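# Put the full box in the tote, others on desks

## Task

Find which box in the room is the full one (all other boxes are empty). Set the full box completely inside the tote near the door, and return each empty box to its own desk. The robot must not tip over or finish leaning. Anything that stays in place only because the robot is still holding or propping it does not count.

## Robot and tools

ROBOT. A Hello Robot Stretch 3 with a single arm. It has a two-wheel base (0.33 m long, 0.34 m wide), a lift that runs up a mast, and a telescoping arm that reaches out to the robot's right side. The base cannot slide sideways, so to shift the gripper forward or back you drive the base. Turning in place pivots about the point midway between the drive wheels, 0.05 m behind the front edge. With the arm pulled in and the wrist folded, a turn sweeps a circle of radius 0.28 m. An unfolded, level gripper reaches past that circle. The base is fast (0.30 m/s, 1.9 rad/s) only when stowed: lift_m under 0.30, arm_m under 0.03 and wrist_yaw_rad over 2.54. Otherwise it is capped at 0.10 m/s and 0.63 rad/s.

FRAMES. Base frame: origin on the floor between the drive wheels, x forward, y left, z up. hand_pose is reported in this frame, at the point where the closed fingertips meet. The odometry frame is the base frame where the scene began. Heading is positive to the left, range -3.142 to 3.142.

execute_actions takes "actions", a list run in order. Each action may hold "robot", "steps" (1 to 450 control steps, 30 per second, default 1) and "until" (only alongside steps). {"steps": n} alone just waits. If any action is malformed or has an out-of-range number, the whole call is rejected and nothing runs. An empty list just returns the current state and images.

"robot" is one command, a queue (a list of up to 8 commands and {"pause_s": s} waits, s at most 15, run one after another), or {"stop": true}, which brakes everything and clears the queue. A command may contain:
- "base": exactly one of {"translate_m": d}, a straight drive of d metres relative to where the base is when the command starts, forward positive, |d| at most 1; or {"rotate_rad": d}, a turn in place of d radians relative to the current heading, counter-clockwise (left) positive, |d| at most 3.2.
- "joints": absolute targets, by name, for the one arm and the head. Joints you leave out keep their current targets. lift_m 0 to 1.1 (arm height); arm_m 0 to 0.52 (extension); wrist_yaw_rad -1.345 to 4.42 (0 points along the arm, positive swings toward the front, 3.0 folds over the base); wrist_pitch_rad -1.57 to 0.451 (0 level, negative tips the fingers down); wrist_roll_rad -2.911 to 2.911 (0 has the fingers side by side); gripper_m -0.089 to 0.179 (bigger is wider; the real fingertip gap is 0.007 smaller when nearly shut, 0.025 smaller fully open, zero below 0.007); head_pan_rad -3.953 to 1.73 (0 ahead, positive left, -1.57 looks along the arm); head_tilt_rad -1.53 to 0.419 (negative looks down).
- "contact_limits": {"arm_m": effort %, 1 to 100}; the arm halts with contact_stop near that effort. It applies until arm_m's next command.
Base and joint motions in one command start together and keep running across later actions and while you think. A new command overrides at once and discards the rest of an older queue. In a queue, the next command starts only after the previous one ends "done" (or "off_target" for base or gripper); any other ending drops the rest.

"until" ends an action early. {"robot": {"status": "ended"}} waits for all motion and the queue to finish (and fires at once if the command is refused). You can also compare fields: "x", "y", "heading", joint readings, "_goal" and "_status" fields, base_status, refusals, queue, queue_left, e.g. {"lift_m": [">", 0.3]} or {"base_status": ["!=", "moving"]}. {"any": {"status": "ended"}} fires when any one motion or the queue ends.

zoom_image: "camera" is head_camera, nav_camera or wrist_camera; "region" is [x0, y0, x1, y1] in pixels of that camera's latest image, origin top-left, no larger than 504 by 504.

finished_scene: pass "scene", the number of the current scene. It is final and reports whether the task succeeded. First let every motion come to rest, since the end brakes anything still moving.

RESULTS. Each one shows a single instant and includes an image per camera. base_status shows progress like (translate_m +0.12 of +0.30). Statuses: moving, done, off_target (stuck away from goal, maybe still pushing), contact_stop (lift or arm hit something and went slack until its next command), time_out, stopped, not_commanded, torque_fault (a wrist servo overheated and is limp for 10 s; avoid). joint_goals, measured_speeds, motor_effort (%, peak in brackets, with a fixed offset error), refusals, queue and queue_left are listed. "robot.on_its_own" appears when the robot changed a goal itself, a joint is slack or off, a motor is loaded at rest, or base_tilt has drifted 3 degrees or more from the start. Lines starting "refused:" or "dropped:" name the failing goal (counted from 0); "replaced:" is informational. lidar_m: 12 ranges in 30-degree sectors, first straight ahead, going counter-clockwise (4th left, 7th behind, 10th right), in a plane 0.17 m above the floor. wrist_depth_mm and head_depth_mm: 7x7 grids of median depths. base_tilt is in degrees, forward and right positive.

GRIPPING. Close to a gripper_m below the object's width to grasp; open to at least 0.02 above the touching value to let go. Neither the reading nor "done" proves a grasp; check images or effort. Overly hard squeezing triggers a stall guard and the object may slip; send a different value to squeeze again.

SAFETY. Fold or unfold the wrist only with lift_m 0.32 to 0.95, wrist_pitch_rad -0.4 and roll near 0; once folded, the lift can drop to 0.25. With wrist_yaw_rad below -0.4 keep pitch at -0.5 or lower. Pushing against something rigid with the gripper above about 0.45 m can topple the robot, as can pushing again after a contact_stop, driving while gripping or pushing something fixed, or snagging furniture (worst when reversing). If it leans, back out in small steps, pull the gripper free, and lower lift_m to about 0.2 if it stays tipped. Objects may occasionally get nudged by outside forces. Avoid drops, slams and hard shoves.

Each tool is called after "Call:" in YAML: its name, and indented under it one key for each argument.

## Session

Call:
execute_actions:
  actions: []

Scene clock: 0.00 s.
robot.base_odometry: x=+0.000 y=+0.000 heading=+0.000 (m, m, rad; robot's odometry frame)
robot.turned_by_wheels: +0.000 (rad since the last result)
robot.turned_by_imu: +0.000 (rad since the last result)
robot.base_tilt: forward=-0.9 right=-0.9 (deg)
robot.lidar_m: 1.99 2.11 0.87 0.76 0.76 0.89 1.01 0.97 1.11 0.96 0.96 1.13
robot.head_depth_mm: 1591 1612 1615 1623 1634 1633 1646 / 1814 1965 1961 1985 2001 2011 1983 / 1895 2300 2308 2290 2310 2296 2265 / 1884 2220 2197 2199 2195 2187 2172 / 1893 2147 2140 2147 2146 2130 2124 / 1874 2104 2057 2086 2063 2063 2059 / 1853 2019 2007 2013 2014 2008 2014
robot.base_status: not_commanded
robot.joint_positions: lift_m=+0.324 arm_m=+0.002 wrist_yaw_rad=+2.829 wrist_pitch_rad=-0.627 wrist_roll_rad=-0.011 gripper_m=+0.037 head_pan_rad=-0.004 head_tilt_rad=+0.009
robot.joint_goals: lift_m=+0.324 arm_m=+0.002 wrist_yaw_rad=+2.829 wrist_pitch_rad=-0.627 wrist_roll_rad=-0.011 gripper_m=+0.037 head_pan_rad=-0.004 head_tilt_rad=+0.009
robot.joint_status: lift_m=not_commanded arm_m=not_commanded wrist_yaw_rad=not_commanded wrist_pitch_rad=not_commanded wrist_roll_rad=not_commanded gripper_m=not_commanded head_pan_rad=not_commanded head_tilt_rad=not_commanded
robot.measured_speeds: translate_m=+0.000 rotate_rad=+0.000 lift_m=+0.000 arm_m=+0.000 wrist_yaw_rad=+0.000 wrist_pitch_rad=+0.000 wrist_roll_rad=+0.000 head_pan_rad=+0.000 head_tilt_rad=+0.000
robot: refusals=0 queue=idle queue_left=0
robot.motor_effort: left_wheel=+0 right_wheel=+0 lift_m=+29 arm_m=+0 wrist_yaw_rad=+0 wrist_pitch_rad=+8 wrist_roll_rad=+1 gripper_m=+0 head_pan_rad=+0 head_tilt_rad=+1 (%)
robot.hand_pose: x=+0.0383 y=+0.0371 z=+0.2924 quat_wxyz=(+0.320, +0.695, +0.113, +0.634) (m; robot's base frame)
robot.wrist_depth_mm: 628 711 815 940 - - - / - 734 801 816 797 821 814 / - 665 666 686 678 675 671 / 555 584 572 571 573 575 589 / 499 - - 507 506 503 509 / 457 - - 452 439 447 453 / - - - 401 404 404 404
pictures: head_camera (sideways: a quarter turn clockwise sets it upright), nav_camera (sideways: a quarter turn counterclockwise sets it upright), wrist_camera
Images, in order (width x height): head_camera 896x504, nav_camera 672x504, wrist_camera 644x364.

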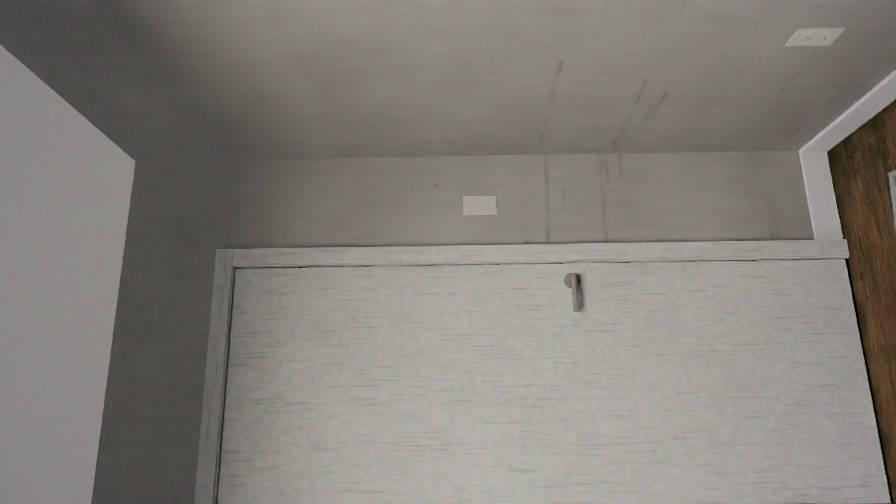

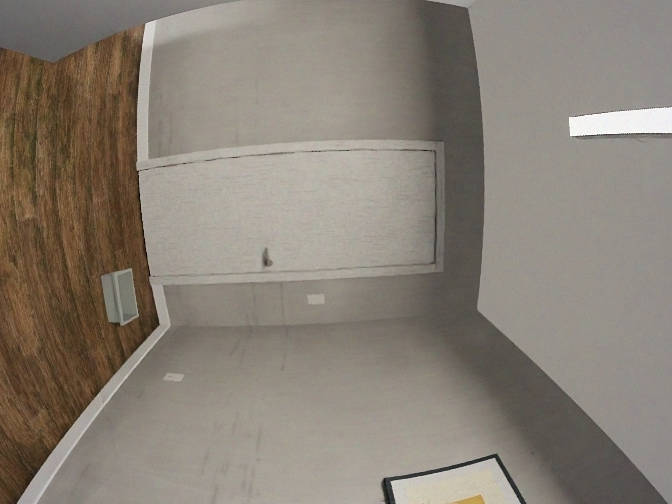

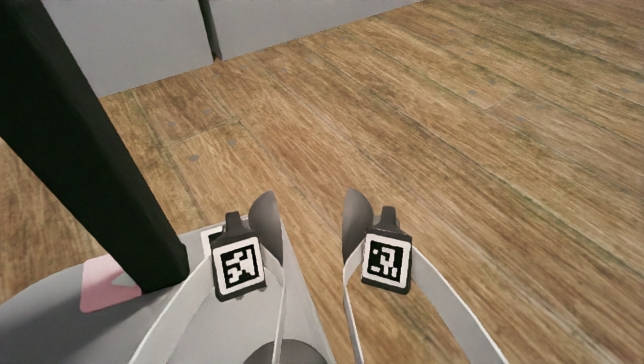

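Call:
execute_actions:
  actions:
    - {"robot": {"joints": {"head_pan_rad": 1.7, "head_tilt_rad": -0.2, "lift_m": 0.25, "wrist_yaw_rad": 3.0}}, "steps": 200, "until": {"robot": {"status": "ended"}}}

Scene clock: 11.77 s.
robot.base_odometry: x=+0.000 y=+0.000 heading=+0.000 (m, m, rad; robot's odometry frame)
robot.turned_by_wheels: +0.000 (rad since the last result)
robot.turned_by_imu: +0.001 (rad since the last result)
robot.base_tilt: forward=-0.8 right=-0.9 (deg)
robot.lidar_m: 1.99 2.11 0.87 0.76 0.76 0.89 1.01 0.97 1.11 0.96 0.97 1.13
robot.head_depth_mm: 706 731 765 797 834 872 914 / 700 726 753 782 815 854 893 / 687 710 737 770 805 836 880 / 674 698 726 753 788 820 859 / 666 685 714 740 773 803 842 / 654 674 700 728 757 789 823 / 645 663 685 713 746 776 808
robot.base_status: not_commanded
robot.joint_positions: lift_m=+0.251 arm_m=+0.002 wrist_yaw_rad=+2.998 wrist_pitch_rad=-0.628 wrist_roll_rad=-0.011 gripper_m=+0.037 head_pan_rad=+1.693 head_tilt_rad=-0.197
robot.joint_goals: lift_m=+0.250 arm_m=+0.002 wrist_yaw_rad=+3.000 wrist_pitch_rad=-0.628 wrist_roll_rad=-0.011 gripper_m=+0.037 head_pan_rad=+1.700 head_tilt_rad=-0.200
robot.joint_status: lift_m=done arm_m=not_commanded wrist_yaw_rad=done wrist_pitch_rad=not_commanded wrist_roll_rad=not_commanded gripper_m=not_commanded head_pan_rad=done head_tilt_rad=done
robot.measured_speeds: translate_m=+0.000 rotate_rad=+0.000 lift_m=+0.000 arm_m=+0.000 wrist_yaw_rad=+0.000 wrist_pitch_rad=+0.000 wrist_roll_rad=+0.000 head_pan_rad=+0.000 head_tilt_rad=+0.000
robot: refusals=0 queue=done queue_left=0
robot.motor_effort: left_wheel=+0(0) right_wheel=+0(0) lift_m=+9(28) arm_m=+0(0) wrist_yaw_rad=+1(2) wrist_pitch_rad=+8(8) wrist_roll_rad=+1(1) gripper_m=+0(0) head_pan_rad=+3(47) head_tilt_rad=-2(15) (%)
robot.hand_pose: x=+0.0064 y=+0.0444 z=+0.2195 quat_wxyz=(+0.265, +0.683, +0.171, +0.659) (m; robot's base frame)
robot.wrist_depth_mm: 604 - 741 822 849 871 838 / 660 - 675 671 669 681 672 / 553 538 552 557 553 558 557 / 484 490 - 487 480 479 477 / - - - - 420 423 424 / - - - - 367 374 376 / - - - - 334 340 335
pictures: head_camera (sideways: a quarter turn clockwise sets it upright), nav_camera (sideways: a quarter turn counterclockwise sets it upright), wrist_camera
Images, in order (width x height): head_camera 896x504, nav_camera 672x504, wrist_camera 644x364.

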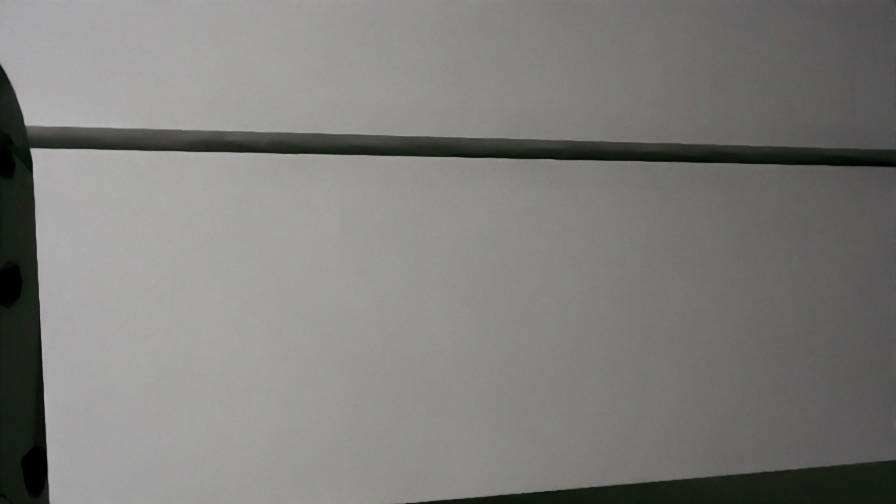

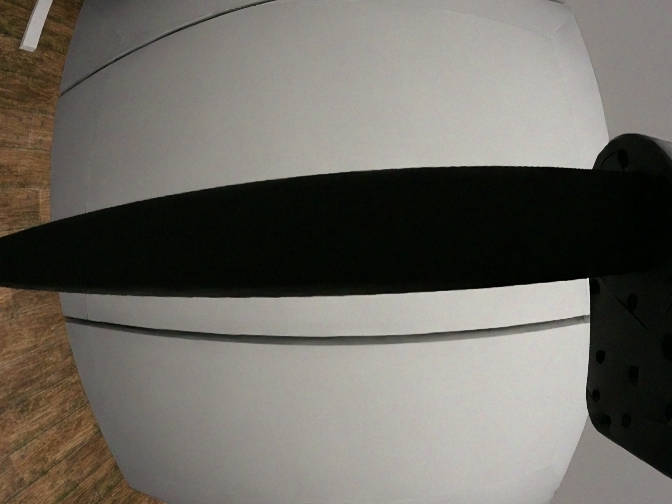

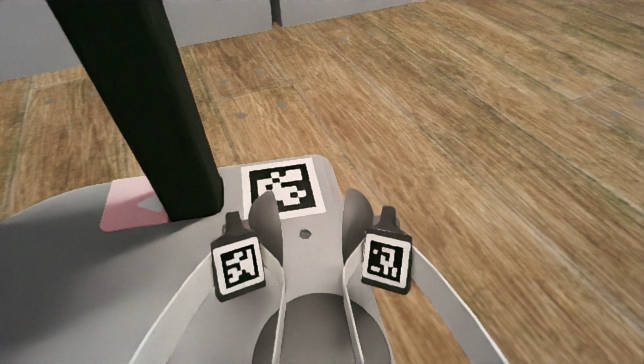

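Call:
execute_actions:
  actions:
    - {"robot": {"joints": {"head_pan_rad": -3.14, "head_tilt_rad": -0.3}}, "steps": 200, "until": {"robot": {"status": "ended"}}}

Scene clock: 16.87 s.
robot.base_odometry: x=+0.000 y=+0.000 heading=+0.000 (m, m, rad; robot's odometry frame)
robot.turned_by_wheels: +0.000 (rad since the last result)
robot.turned_by_imu: +0.001 (rad since the last result)
robot.base_tilt: forward=-0.8 right=-0.9 (deg)
robot.lidar_m: 1.99 2.11 0.87 0.76 0.76 0.89 1.01 0.97 1.11 0.96 0.96 1.13
robot.head_depth_mm: 1215 1255 1285 1323 1275 1403 1431 / 1472 1523 1573 1634 1220 1753 1527 / 1536 1611 1709 1776 1216 1516 1498 / 1479 1572 1648 1721 1220 1777 1531 / 1443 1510 1604 1693 1223 1208 1489 / 1405 1466 1555 1631 1223 1001 1525 / 1370 1430 1515 1594 1233 952 1489
robot.base_status: not_commanded
robot.joint_positions: lift_m=+0.251 arm_m=+0.002 wrist_yaw_rad=+2.998 wrist_pitch_rad=-0.628 wrist_roll_rad=-0.011 gripper_m=+0.037 head_pan_rad=-3.133 head_tilt_rad=-0.296
robot.joint_goals: lift_m=+0.250 arm_m=+0.002 wrist_yaw_rad=+3.000 wrist_pitch_rad=-0.628 wrist_roll_rad=-0.011 gripper_m=+0.037 head_pan_rad=-3.140 head_tilt_rad=-0.300
robot.joint_status: lift_m=done arm_m=not_commanded wrist_yaw_rad=done wrist_pitch_rad=not_commanded wrist_roll_rad=not_commanded gripper_m=not_commanded head_pan_rad=done head_tilt_rad=done
robot.measured_speeds: translate_m=+0.000 rotate_rad=+0.000 lift_m=+0.000 arm_m=+0.000 wrist_yaw_rad=+0.000 wrist_pitch_rad=+0.000 wrist_roll_rad=+0.000 head_pan_rad=+0.000 head_tilt_rad=+0.000
robot: refusals=0 queue=done queue_left=0
robot.motor_effort: left_wheel=+0(0) right_wheel=+0(0) lift_m=+10(10) arm_m=+0(0) wrist_yaw_rad=+1(1) wrist_pitch_rad=+8(8) wrist_roll_rad=+0(1) gripper_m=+0(0) head_pan_rad=-4(47) head_tilt_rad=-1(10) (%)
robot.hand_pose: x=+0.0064 y=+0.0444 z=+0.2195 quat_wxyz=(+0.265, +0.683, +0.171, +0.659) (m; robot's base frame)
robot.wrist_depth_mm: 616 - 757 804 833 836 835 / 644 - 670 673 676 662 675 / 544 530 554 558 563 562 568 / 480 486 - 494 478 479 484 / - - - - 423 424 422 / - - - - 364 377 373 / - - - - 336 336 339
pictures: head_camera (sideways: a quarter turn clockwise sets it upright), nav_camera (sideways: a quarter turn counterclockwise sets it upright), wrist_camera
Images, in order (width x height): head_camera 896x504, nav_camera 672x504, wrist_camera 644x364.

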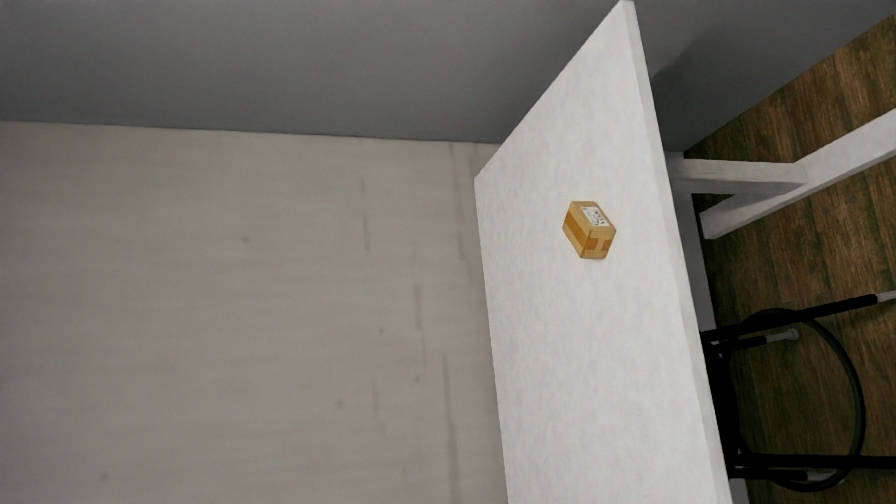

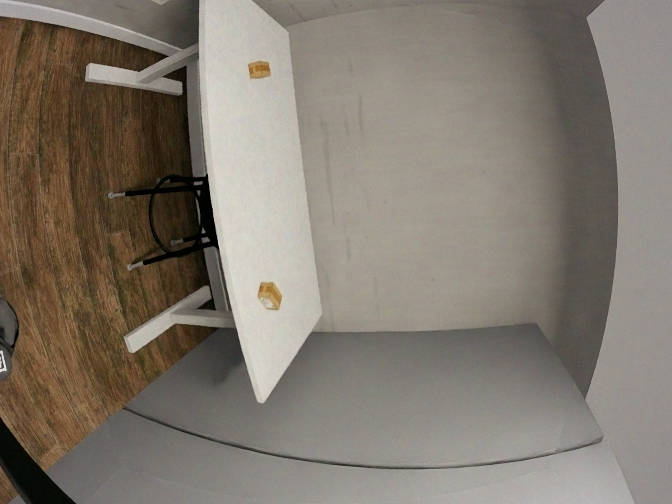

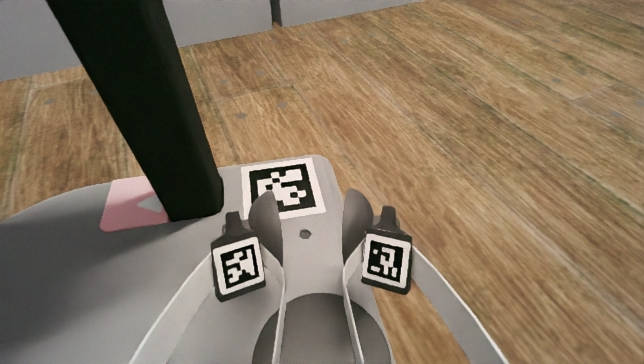

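Call:
zoom_image:
  camera: "nav_camera"
  region: [60, 0, 400, 420]

Region (60, 0, 400, 420) of nav_camera's 672x504 image, scaled by 1.200, with more detail than that image has; it fills the left 408 columns of this view, and the rest is white.

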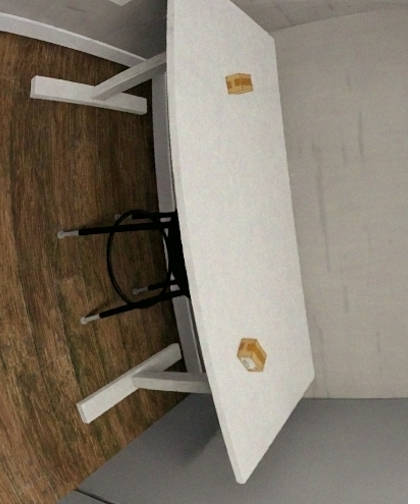

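Call:
execute_actions:
  actions:
    - {"robot": [{"base": {"translate_m": -0.5}, "joints": {"head_pan_rad": -1.57, "head_tilt_rad": -0.6}}, {"base": {"rotate_rad": -1.551}}, {"joints": {"lift_m": 0.85, "wrist_yaw_rad": 1.57, "gripper_m": 0.15, "wrist_pitch_rad": -0.4}}, {"joints": {"wrist_yaw_rad": 0.0}}], "steps": 450, "until": {"robot": {"status": "ended"}}}

Scene clock: 93.47 s.
robot.base_odometry: x=-0.500 y=+0.000 heading=-1.551 (m, m, rad; robot's odometry frame)
robot.turned_by_wheels: -1.551 (rad since the last result)
robot.turned_by_imu: -1.568 (rad since the last result)
robot.base_tilt: forward=-0.8 right=-0.9 (deg)
robot.lidar_m: 1.08 1.09 1.28 2.30 1.23 0.73 0.64 0.64 0.75 0.52 0.54 1.05
robot.head_depth_mm: 1010 1061 1116 1108 796 663 - / 1046 1167 1280 1029 798 649 - / 1012 1128 1248 1030 770 669 - / 988 1093 1232 1029 795 683 - / 963 1068 1182 1028 794 630 978 / 939 1031 1145 1025 794 646 571 / 914 1003 1115 1028 792 645 556
robot.base_status: done (rotate_rad -1.5508 of -1.5510)
robot.joint_positions: lift_m=+0.849 arm_m=+0.002 wrist_yaw_rad=+0.002 wrist_pitch_rad=-0.420 wrist_roll_rad=-0.011 gripper_m=+0.150 head_pan_rad=-1.577 head_tilt_rad=-0.593
robot.joint_goals: lift_m=+0.850 arm_m=+0.002 wrist_yaw_rad=+0.000 wrist_pitch_rad=-0.400 wrist_roll_rad=-0.011 gripper_m=+0.150 head_pan_rad=-1.570 head_tilt_rad=-0.600
robot.joint_status: lift_m=done arm_m=not_commanded wrist_yaw_rad=done wrist_pitch_rad=done wrist_roll_rad=not_commanded gripper_m=done head_pan_rad=done head_tilt_rad=done
robot.measured_speeds: translate_m=+0.000 rotate_rad=+0.000 lift_m=+0.000 arm_m=+0.000 wrist_yaw_rad=+0.000 wrist_pitch_rad=+0.000 wrist_roll_rad=+0.000 head_pan_rad=+0.000 head_tilt_rad=+0.000
robot: refusals=0 queue=done queue_left=0
robot.motor_effort: left_wheel=+3(9) right_wheel=-2(7) lift_m=+44(46) arm_m=-1(1) wrist_yaw_rad=-1(1) wrist_pitch_rad=+12(13) wrist_roll_rad=+1(1) gripper_m=+0(83) head_pan_rad=+3(47) head_tilt_rad=-2(20) (%)
robot.hand_pose: x=-0.0211 y=-0.3710 z=+0.8613 quat_wxyz=(+0.696, +0.149, -0.687, -0.146) (m; robot's base frame)
robot.wrist_depth_mm: 697 738 798 844 883 673 498 / 726 757 775 763 813 670 514 / 560 555 559 545 557 605 531 / 442 436 431 385 437 438 478 / 359 368 361 333 354 370 360 / 314 295 302 307 301 288 313 / 257 263 264 264 263 277 568
pictures: head_camera (sideways: a quarter turn clockwise sets it upright), nav_camera (sideways: a quarter turn counterclockwise sets it upright), wrist_camera
Images, in order (width x height): head_camera 896x504, nav_camera 672x504, wrist_camera 644x364.

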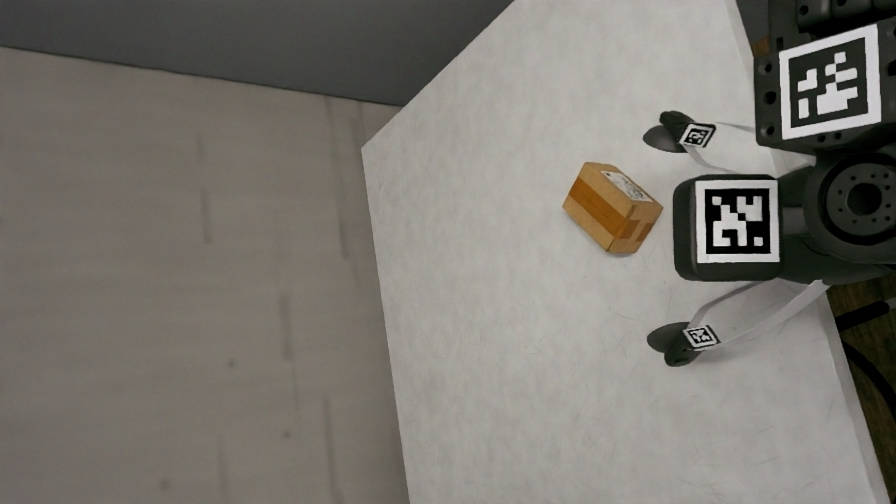

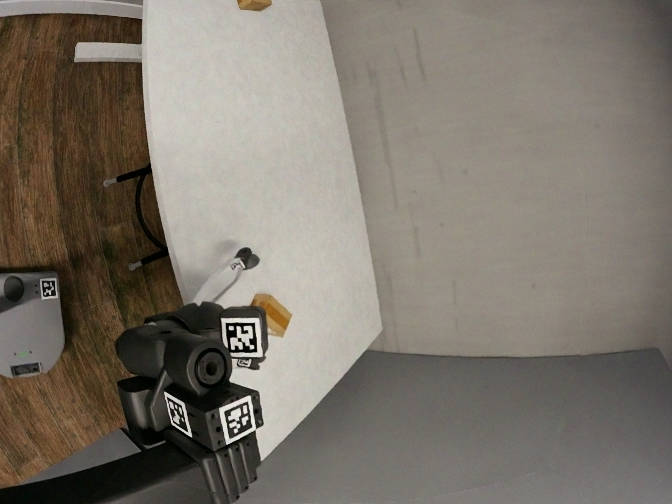

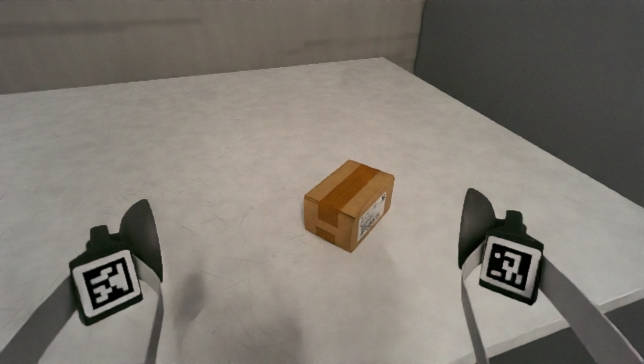

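Call:
execute_actions:
  actions:
    - {"robot": {"base": {"translate_m": 0.05}, "joints": {"wrist_yaw_rad": -0.4, "lift_m": 0.78, "arm_m": 0.12}}, "steps": 300, "until": {"robot": {"status": "ended"}}}

Scene clock: 135.23 s.
robot.base_odometry: x=-0.499 y=-0.050 heading=-1.551 (m, m, rad; robot's odometry frame)
robot.turned_by_wheels: +0.000 (rad since the last result)
robot.turned_by_imu: +0.001 (rad since the last result)
robot.base_tilt: forward=-0.8 right=-0.9 (deg)
robot.lidar_m: 1.04 1.04 1.22 2.19 1.33 0.79 0.69 0.69 0.78 0.51 0.51 1.00
robot.head_depth_mm: 1053 1120 1196 1079 794 685 - / 1032 1148 1292 1028 797 - 1174 / 1009 1113 1234 1031 822 - - / 978 1084 1210 1030 821 662 1167 / 954 1050 1172 1027 795 647 571 / 922 1018 1137 1026 796 645 558 / 901 990 1101 1033 792 646 544
robot.base_status: done (translate_m +0.0500 of +0.0500)
robot.joint_positions: lift_m=+0.781 arm_m=+0.120 wrist_yaw_rad=-0.399 wrist_pitch_rad=-0.420 wrist_roll_rad=-0.011 gripper_m=+0.150 head_pan_rad=-1.577 head_tilt_rad=-0.593
robot.joint_goals: lift_m=+0.780 arm_m=+0.120 wrist_yaw_rad=-0.400 wrist_pitch_rad=-0.400 wrist_roll_rad=-0.011 gripper_m=+0.150 head_pan_rad=-1.570 head_tilt_rad=-0.600
robot.joint_status: lift_m=done arm_m=done wrist_yaw_rad=done wrist_pitch_rad=done wrist_roll_rad=not_commanded gripper_m=done head_pan_rad=done head_tilt_rad=done
robot.measured_speeds: translate_m=+0.000 rotate_rad=+0.000 lift_m=+0.000 arm_m=+0.000 wrist_yaw_rad=+0.000 wrist_pitch_rad=+0.000 wrist_roll_rad=+0.000 head_pan_rad=+0.000 head_tilt_rad=+0.000
robot: refusals=0 queue=done queue_left=0
robot.motor_effort: left_wheel=+2(7) right_wheel=-3(4) lift_m=+10(44) arm_m=+2(5) wrist_yaw_rad=+0(0) wrist_pitch_rad=+11(11) wrist_roll_rad=+1(1) gripper_m=+0(0) head_pan_rad=+2(2) head_tilt_rad=-2(2) (%)
robot.hand_pose: x=-0.1086 y=-0.4712 z=+0.7931 quat_wxyz=(+0.653, +0.009, -0.703, -0.282) (m; robot's base frame)
robot.wrist_depth_mm: 578 649 748 783 592 480 407 / 569 569 560 566 604 511 427 / 408 405 408 402 407 402 441 / 320 320 305 246 319 317 318 / 262 272 207 208 262 273 273 / 230 217 215 216 222 212 478 / 189 193 194 193 193 192 500
pictures: head_camera (sideways: a quarter turn clockwise sets it upright), nav_camera (sideways: a quarter turn counterclockwise sets it upright), wrist_camera
Images, in order (width x height): head_camera 896x504, nav_camera 672x504, wrist_camera 644x364.

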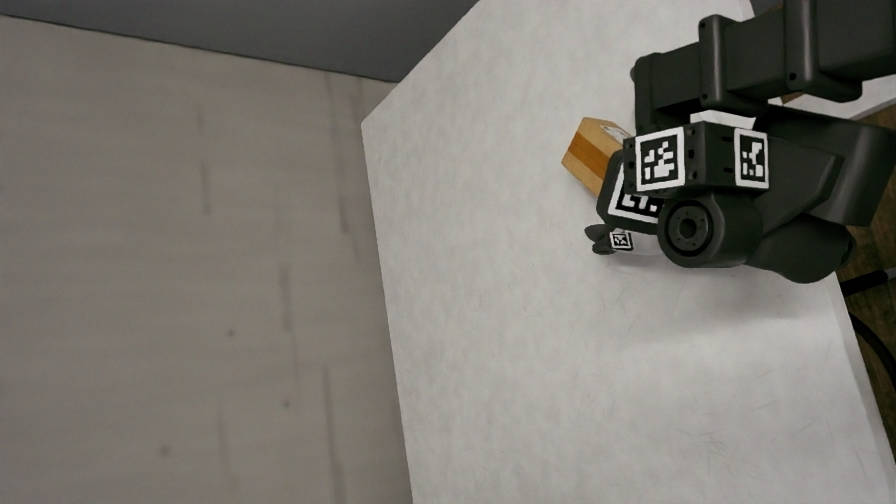

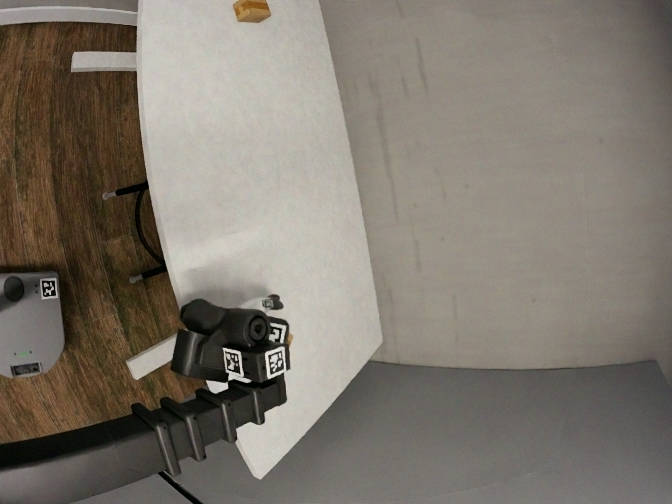

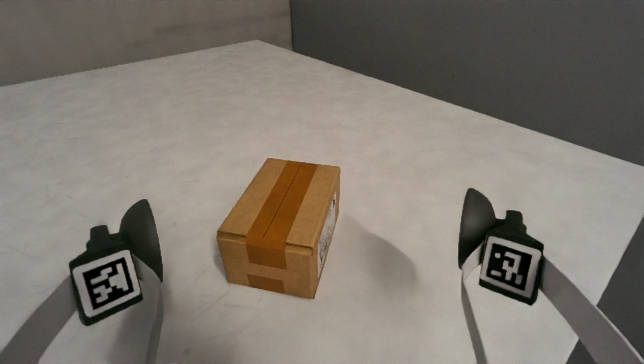

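Call:
execute_actions:
  actions:
    - {"robot": {"joints": {"lift_m": 0.745, "arm_m": 0.21}}, "steps": 300, "until": {"robot": {"status": "ended"}}}

Scene clock: 151.67 s.
robot.base_odometry: x=-0.499 y=-0.050 heading=-1.551 (m, m, rad; robot's odometry frame)
robot.turned_by_wheels: +0.000 (rad since the last result)
robot.turned_by_imu: +0.001 (rad since the last result)
robot.base_tilt: forward=-0.9 right=-0.9 (deg)
robot.lidar_m: 1.04 1.04 1.22 2.20 1.32 0.78 0.69 0.69 0.78 0.51 0.51 1.01
robot.head_depth_mm: 1046 1124 1195 1076 795 667 - / 1035 1148 1292 1033 837 - 1191 / 1009 1120 1239 1031 854 - 1189 / 977 1084 1218 1029 847 617 1012 / 953 1051 1171 1023 796 647 569 / 927 1021 1137 1026 793 646 559 / 903 996 1104 1024 795 647 544
robot.base_status: done (translate_m +0.0500 of +0.0500)
robot.joint_positions: lift_m=+0.746 arm_m=+0.210 wrist_yaw_rad=-0.399 wrist_pitch_rad=-0.420 wrist_roll_rad=-0.011 gripper_m=+0.150 head_pan_rad=-1.577 head_tilt_rad=-0.593
robot.joint_goals: lift_m=+0.745 arm_m=+0.210 wrist_yaw_rad=-0.400 wrist_pitch_rad=-0.400 wrist_roll_rad=-0.011 gripper_m=+0.150 head_pan_rad=-1.570 head_tilt_rad=-0.600
robot.joint_status: lift_m=done arm_m=done wrist_yaw_rad=done wrist_pitch_rad=done wrist_roll_rad=not_commanded gripper_m=done head_pan_rad=done head_tilt_rad=done
robot.measured_speeds: translate_m=+0.000 rotate_rad=+0.000 lift_m=+0.000 arm_m=+0.000 wrist_yaw_rad=+0.000 wrist_pitch_rad=+0.000 wrist_roll_rad=+0.000 head_pan_rad=+0.000 head_tilt_rad=+0.000
robot: refusals=0 queue=done queue_left=0
robot.motor_effort: left_wheel=+2(2) right_wheel=-2(3) lift_m=+10(11) arm_m=+2(6) wrist_yaw_rad=-2(0) wrist_pitch_rad=+12(12) wrist_roll_rad=+1(0) gripper_m=+1(0) head_pan_rad=+3(3) head_tilt_rad=-2(2) (%)
robot.hand_pose: x=-0.1086 y=-0.5612 z=+0.7581 quat_wxyz=(+0.653, +0.009, -0.703, -0.282) (m; robot's base frame)
robot.wrist_depth_mm: 510 589 664 721 567 464 389 / 457 462 461 460 456 482 414 / 331 332 329 331 329 329 329 / 260 260 260 260 259 260 258 / 213 221 215 144 148 219 213 / 186 176 181 122 126 173 183 / 153 158 153 109 108 157 158
pictures: head_camera (sideways: a quarter turn clockwise sets it upright), nav_camera (sideways: a quarter turn counterclockwise sets it upright), wrist_camera
Images, in order (width x height): head_camera 896x504, nav_camera 672x504, wrist_camera 644x364.

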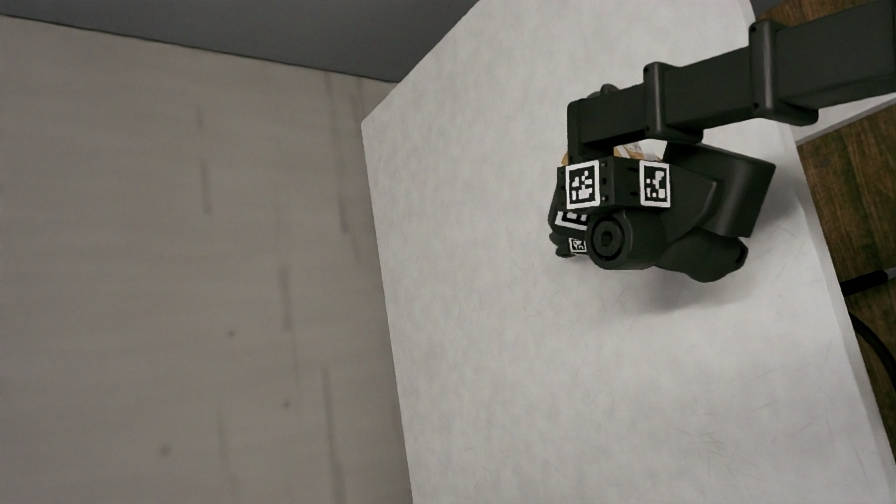

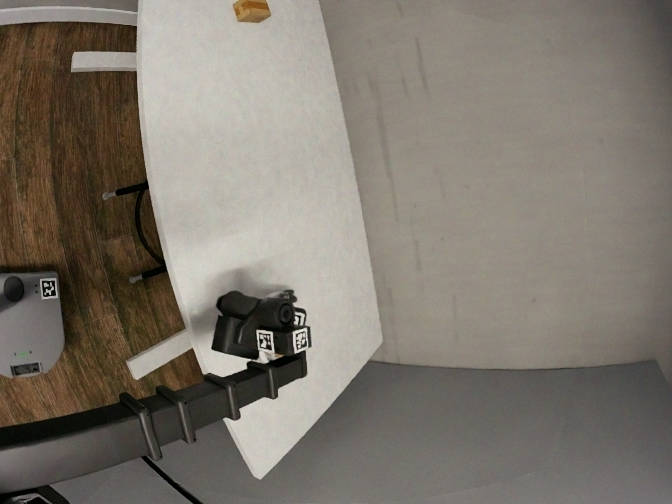

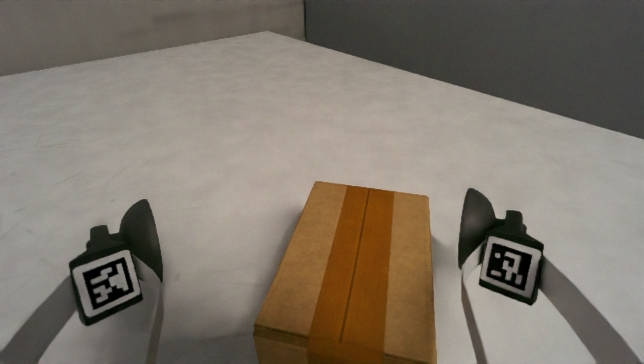

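Call:
execute_actions:
  actions:
    - {"robot": {"joints": {"lift_m": 0.735, "arm_m": 0.183}}, "steps": 120, "until": {"robot": {"status": "ended"}}}
    - {"robot": {"joints": {"gripper_m": 0.0}}, "steps": 90, "until": {"robot": {"gripper_m_status": ["!=", "moving"]}}}
    - {"robot": {"joints": {"lift_m": 0.86}}, "steps": 200, "until": {"robot": {"status": "ended"}}}

Scene clock: 165.10 s.
robot.base_odometry: x=-0.499 y=-0.050 heading=-1.551 (m, m, rad; robot's odometry frame)
robot.turned_by_wheels: +0.000 (rad since the last result)
robot.turned_by_imu: +0.001 (rad since the last result)
robot.base_tilt: forward=-0.9 right=-0.8 (deg)
robot.lidar_m: 1.04 1.04 1.22 2.19 1.32 0.78 0.69 0.69 0.78 0.51 0.51 1.00
robot.head_depth_mm: 1046 1125 1197 1145 - - 1236 / 1034 1153 1296 1107 - 631 1206 / 1008 1113 1245 1129 - 615 1187 / 975 1084 1217 1072 - 630 1009 / 951 1051 1176 1028 797 647 572 / 927 1020 1133 1029 792 644 557 / 903 991 1098 1026 792 647 544
robot.base_status: done (translate_m +0.0500 of +0.0500)
robot.joint_positions: lift_m=+0.859 arm_m=+0.183 wrist_yaw_rad=-0.400 wrist_pitch_rad=-0.445 wrist_roll_rad=-0.011 gripper_m=+0.009 head_pan_rad=-1.577 head_tilt_rad=-0.593
robot.joint_goals: lift_m=+0.860 arm_m=+0.183 wrist_yaw_rad=-0.400 wrist_pitch_rad=-0.400 wrist_roll_rad=-0.011 gripper_m=+0.009 head_pan_rad=-1.570 head_tilt_rad=-0.600
robot.joint_status: lift_m=done arm_m=done wrist_yaw_rad=done wrist_pitch_rad=done wrist_roll_rad=not_commanded gripper_m=done head_pan_rad=done head_tilt_rad=done
robot.measured_speeds: translate_m=+0.000 rotate_rad=+0.000 lift_m=+0.000 arm_m=+0.000 wrist_yaw_rad=+0.000 wrist_pitch_rad=+0.000 wrist_roll_rad=+0.000 head_pan_rad=+0.000 head_tilt_rad=+0.000
robot: refusals=0 queue=done queue_left=0
robot.on_its_own: gripper_m is held at +0.009, not at your +0.000, by its stall guard, which is still easing
robot.motor_effort: left_wheel=+2(3) right_wheel=-2(3) lift_m=+46(46) arm_m=-3(0) wrist_yaw_rad=+0(1) wrist_pitch_rad=+25(27) wrist_roll_rad=+0(0) gripper_m=-2(98) head_pan_rad=+3(3) head_tilt_rad=-3(3) (%)
robot.hand_pose: x=-0.1076 y=-0.5316 z=+0.8657 quat_wxyz=(+0.649, +0.018, -0.703, -0.290) (m; robot's base frame)
robot.wrist_depth_mm: 533 619 718 765 577 474 396 / 571 640 710 783 621 504 415 / 543 541 534 529 600 529 437 / 432 430 433 171 428 430 459 / 357 358 129 126 351 355 356 / 306 304 138 127 289 305 305 / 268 268 259 253 268 264 266
pictures: head_camera (sideways: a quarter turn clockwise sets it upright), nav_camera (sideways: a quarter turn counterclockwise sets it upright), wrist_camera
Images, in order (width x height): head_camera 896x504, nav_camera 672x504, wrist_camera 644x364.

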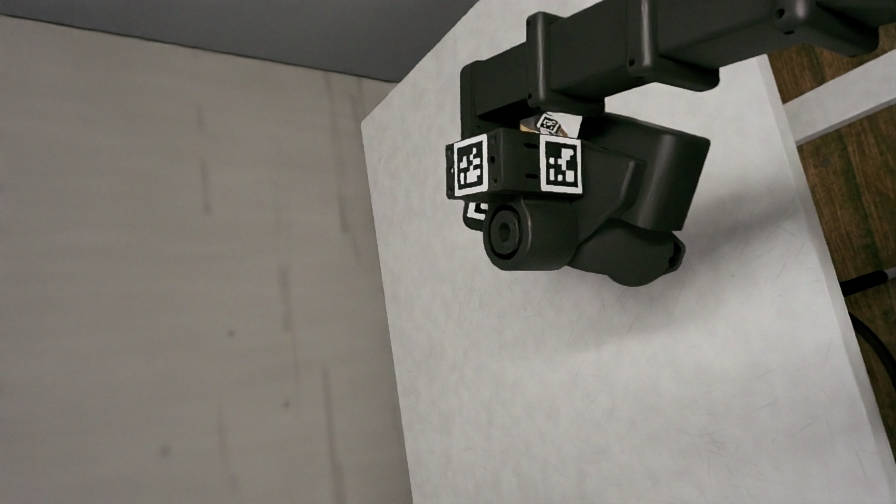

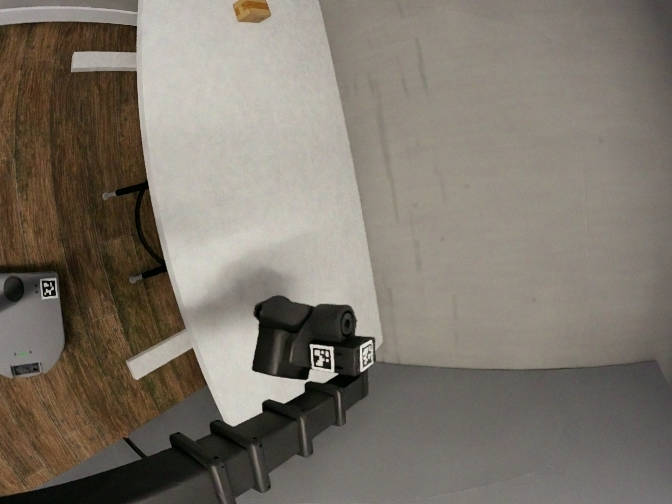

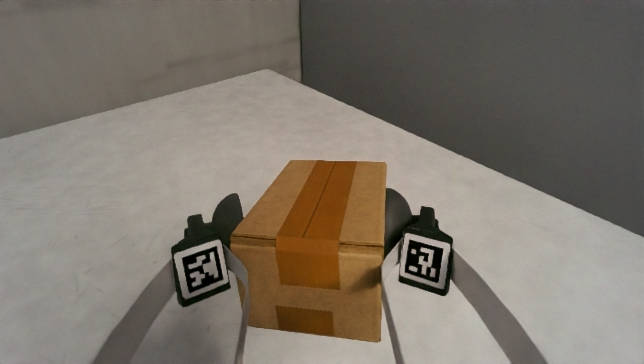

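Call:
execute_actions:
  actions:
    - {"robot": [{"joints": {"arm_m": 0.0, "head_pan_rad": -0.2, "head_tilt_rad": -0.5}}, {"base": {"rotate_rad": 1.68}}], "steps": 450, "until": {"robot": {"status": "ended"}}}

Scene clock: 201.00 s.
robot.base_odometry: x=-0.499 y=-0.050 heading=+0.129 (m, m, rad; robot's odometry frame)
robot.turned_by_wheels: +1.680 (rad since the last result)
robot.turned_by_imu: +1.705 (rad since the last result)
robot.base_tilt: forward=-0.8 right=-0.9 (deg)
robot.lidar_m: 2.61 1.11 0.74 0.69 0.70 0.78 0.51 0.51 1.01 1.04 1.05 1.33
robot.head_depth_mm: 1451 1514 1599 1686 1780 1569 1306 / 1716 1810 1911 2051 1979 1574 1304 / 2065 2207 2375 2447 2013 1582 1302 / 2416 2629 2912 2646 2006 1588 1303 / 2349 2535 2799 2604 2003 1584 1293 / 2270 2471 2702 2731 2007 1577 1311 / 2170 2349 2574 2724 1987 1572 1305
robot.base_status: done (rotate_rad +1.6798 of +1.6800)
robot.joint_positions: lift_m=+0.859 arm_m=+0.002 wrist_yaw_rad=-0.400 wrist_pitch_rad=-0.445 wrist_roll_rad=-0.011 gripper_m=+0.009 head_pan_rad=-0.207 head_tilt_rad=-0.507
robot.joint_goals: lift_m=+0.860 arm_m=+0.000 wrist_yaw_rad=-0.400 wrist_pitch_rad=-0.400 wrist_roll_rad=-0.011 gripper_m=+0.009 head_pan_rad=-0.200 head_tilt_rad=-0.500
robot.joint_status: lift_m=done arm_m=done wrist_yaw_rad=done wrist_pitch_rad=done wrist_roll_rad=not_commanded gripper_m=done head_pan_rad=done head_tilt_rad=done
robot.measured_speeds: translate_m=+0.000 rotate_rad=+0.000 lift_m=+0.000 arm_m=+0.000 wrist_yaw_rad=+0.000 wrist_pitch_rad=+0.000 wrist_roll_rad=+0.000 head_pan_rad=+0.000 head_tilt_rad=+0.000
robot: refusals=0 queue=done queue_left=0
robot.on_its_own: gripper_m is held at +0.009, not at your +0.000, by its stall guard, which is not easing now
robot.motor_effort: left_wheel=-3(7) right_wheel=+2(8) lift_m=+46(46) arm_m=-3(6) wrist_yaw_rad=+0(1) wrist_pitch_rad=+25(25) wrist_roll_rad=+1(1) gripper_m=-19(20) head_pan_rad=+3(46) head_tilt_rad=+3(11) (%)
robot.hand_pose: x=-0.1076 y=-0.3505 z=+0.8657 quat_wxyz=(+0.649, +0.018, -0.703, -0.290) (m; robot's base frame)
robot.wrist_depth_mm: 584 663 756 895 - 918 791 / 625 711 770 737 724 724 740 / 676 765 844 544 550 545 541 / 715 824 958 170 426 430 429 / 785 877 129 125 354 356 357 / 842 933 137 128 - 309 307 / 886 983 989 951 989 937 266
pictures: head_camera (sideways: a quarter turn clockwise sets it upright), nav_camera (sideways: a quarter turn counterclockwise sets it upright), wrist_camera
Images, in order (width x height): head_camera 896x504, nav_camera 672x504, wrist_camera 644x364.

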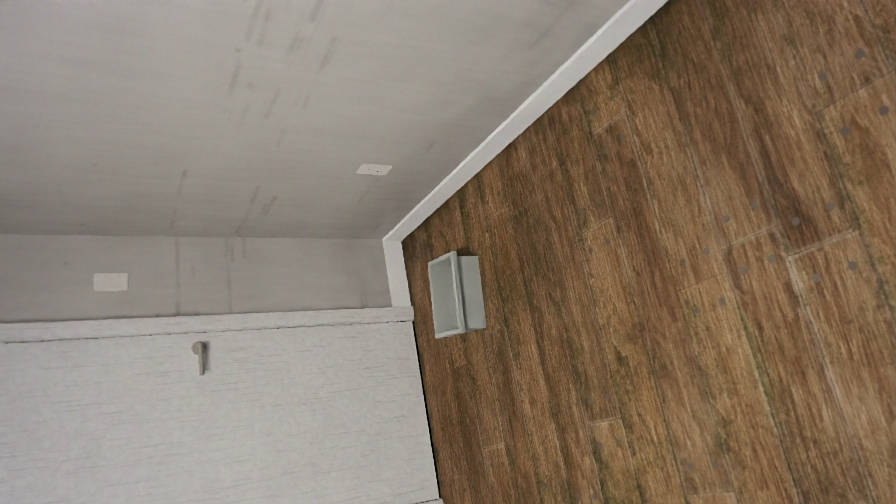

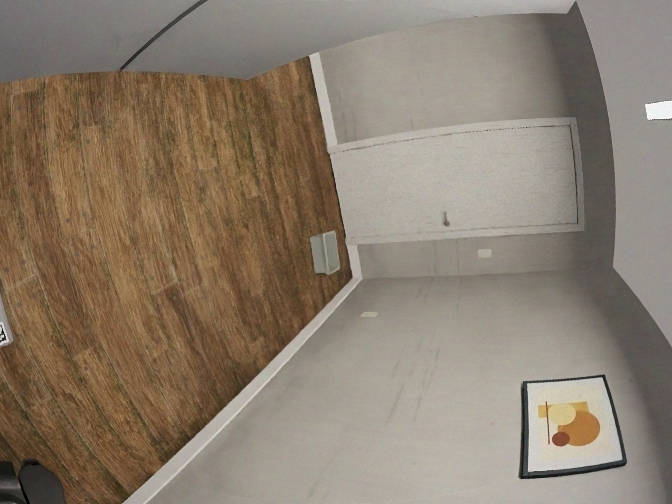

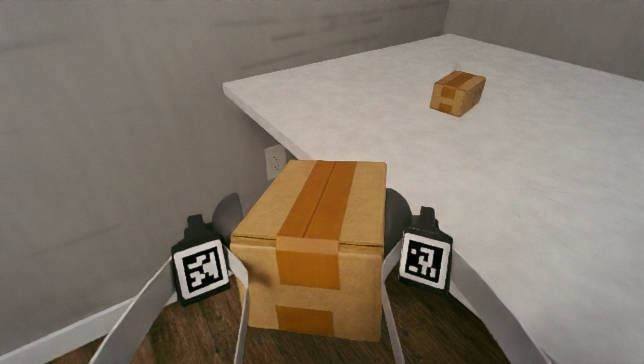

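Call:
execute_actions:
  actions:
    - {"robot": [{"base": {"rotate_rad": 0.05}}, {"base": {"translate_m": 1.0}, "joints": {"lift_m": 0.5, "wrist_yaw_rad": 0.0}}, {"base": {"translate_m": 1.0}, "joints": {"head_pan_rad": -1.57, "head_tilt_rad": -1.0}}, {"base": {"translate_m": 0.16}}], "steps": 450, "until": {"robot": {"status": "ended"}}}
    - {"steps": 450, "until": {"robot": {"status": "ended"}}}

Scene clock: 237.33 s.
robot.base_odometry: x=+1.627 y=+0.334 heading=+0.179 (m, m, rad; robot's odometry frame)
robot.turned_by_wheels: +0.050 (rad since the last result)
robot.turned_by_imu: +0.057 (rad since the last result)
robot.base_tilt: forward=-0.8 right=-0.9 (deg)
robot.lidar_m: 0.46 0.47 0.64 1.51 0.99 1.10 2.62 1.37 0.96 0.90 0.68 0.48
robot.head_depth_mm: 866 1042 1285 1532 1370 1233 1109 / 857 1023 1277 1508 1376 1242 1125 / 848 1013 1248 1510 1372 1273 - / 840 1003 1242 1486 834 - - / 830 992 1224 1489 1340 1212 1105 / 825 977 1206 1473 1358 1213 1109 / 823 970 1190 1455 1358 1223 1101
robot.base_status: done (translate_m +0.1600 of +0.1600)
robot.joint_positions: lift_m=+0.501 arm_m=+0.002 wrist_yaw_rad=-0.001 wrist_pitch_rad=-0.445 wrist_roll_rad=-0.011 gripper_m=+0.009 head_pan_rad=-1.563 head_tilt_rad=-0.987
robot.joint_goals: lift_m=+0.500 arm_m=+0.000 wrist_yaw_rad=+0.000 wrist_pitch_rad=-0.400 wrist_roll_rad=-0.011 gripper_m=+0.009 head_pan_rad=-1.570 head_tilt_rad=-1.000
robot.joint_status: lift_m=done arm_m=done wrist_yaw_rad=done wrist_pitch_rad=done wrist_roll_rad=not_commanded gripper_m=done head_pan_rad=done head_tilt_rad=done
robot.measured_speeds: translate_m=+0.000 rotate_rad=+0.000 lift_m=+0.000 arm_m=+0.000 wrist_yaw_rad=+0.000 wrist_pitch_rad=+0.000 wrist_roll_rad=+0.000 head_pan_rad=+0.000 head_tilt_rad=+0.000
robot: refusals=0 queue=done queue_left=0
robot.on_its_own: gripper_m is held at +0.009, not at your +0.000, by its stall guard, which is not easing now
robot.motor_effort: left_wheel=-3(6) right_wheel=+3(5) lift_m=+12(47) arm_m=-3(3) wrist_yaw_rad=+1(5) wrist_pitch_rad=+26(26) wrist_roll_rad=+0(0) gripper_m=-19(20) head_pan_rad=-4(45) head_tilt_rad=-5(27) (%)
robot.hand_pose: x=-0.0217 y=-0.3680 z=+0.5074 quat_wxyz=(+0.693, +0.157, -0.686, -0.156) (m; robot's base frame)
robot.wrist_depth_mm: 558 575 585 600 628 642 668 / 602 613 651 661 689 711 739 / 653 667 697 745 770 796 832 / 701 766 782 170 844 906 913 / 692 820 129 126 833 834 821 / 664 712 138 128 682 724 721 / 624 643 610 589 632 635 629
pictures: head_camera (sideways: a quarter turn clockwise sets it upright), nav_camera (sideways: a quarter turn counterclockwise sets it upright), wrist_camera
Images, in order (width x height): head_camera 896x504, nav_camera 672x504, wrist_camera 644x364.

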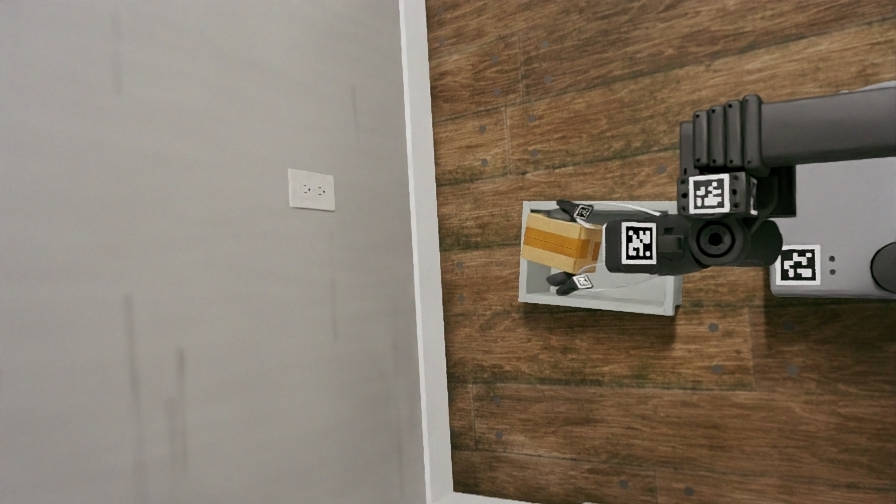

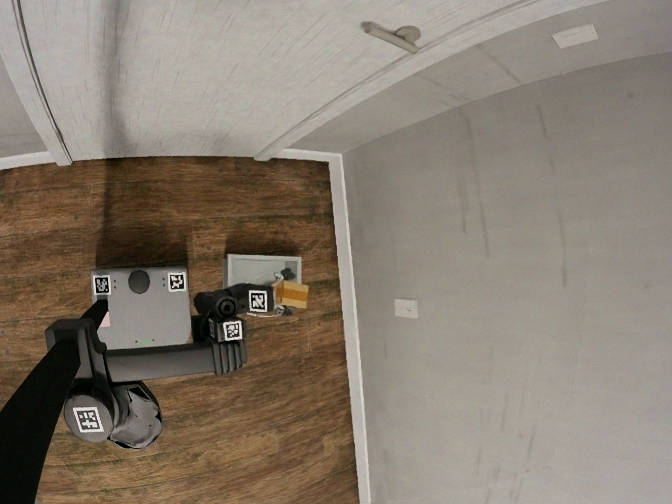

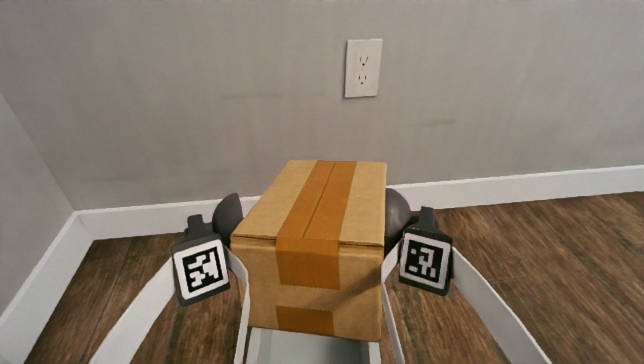

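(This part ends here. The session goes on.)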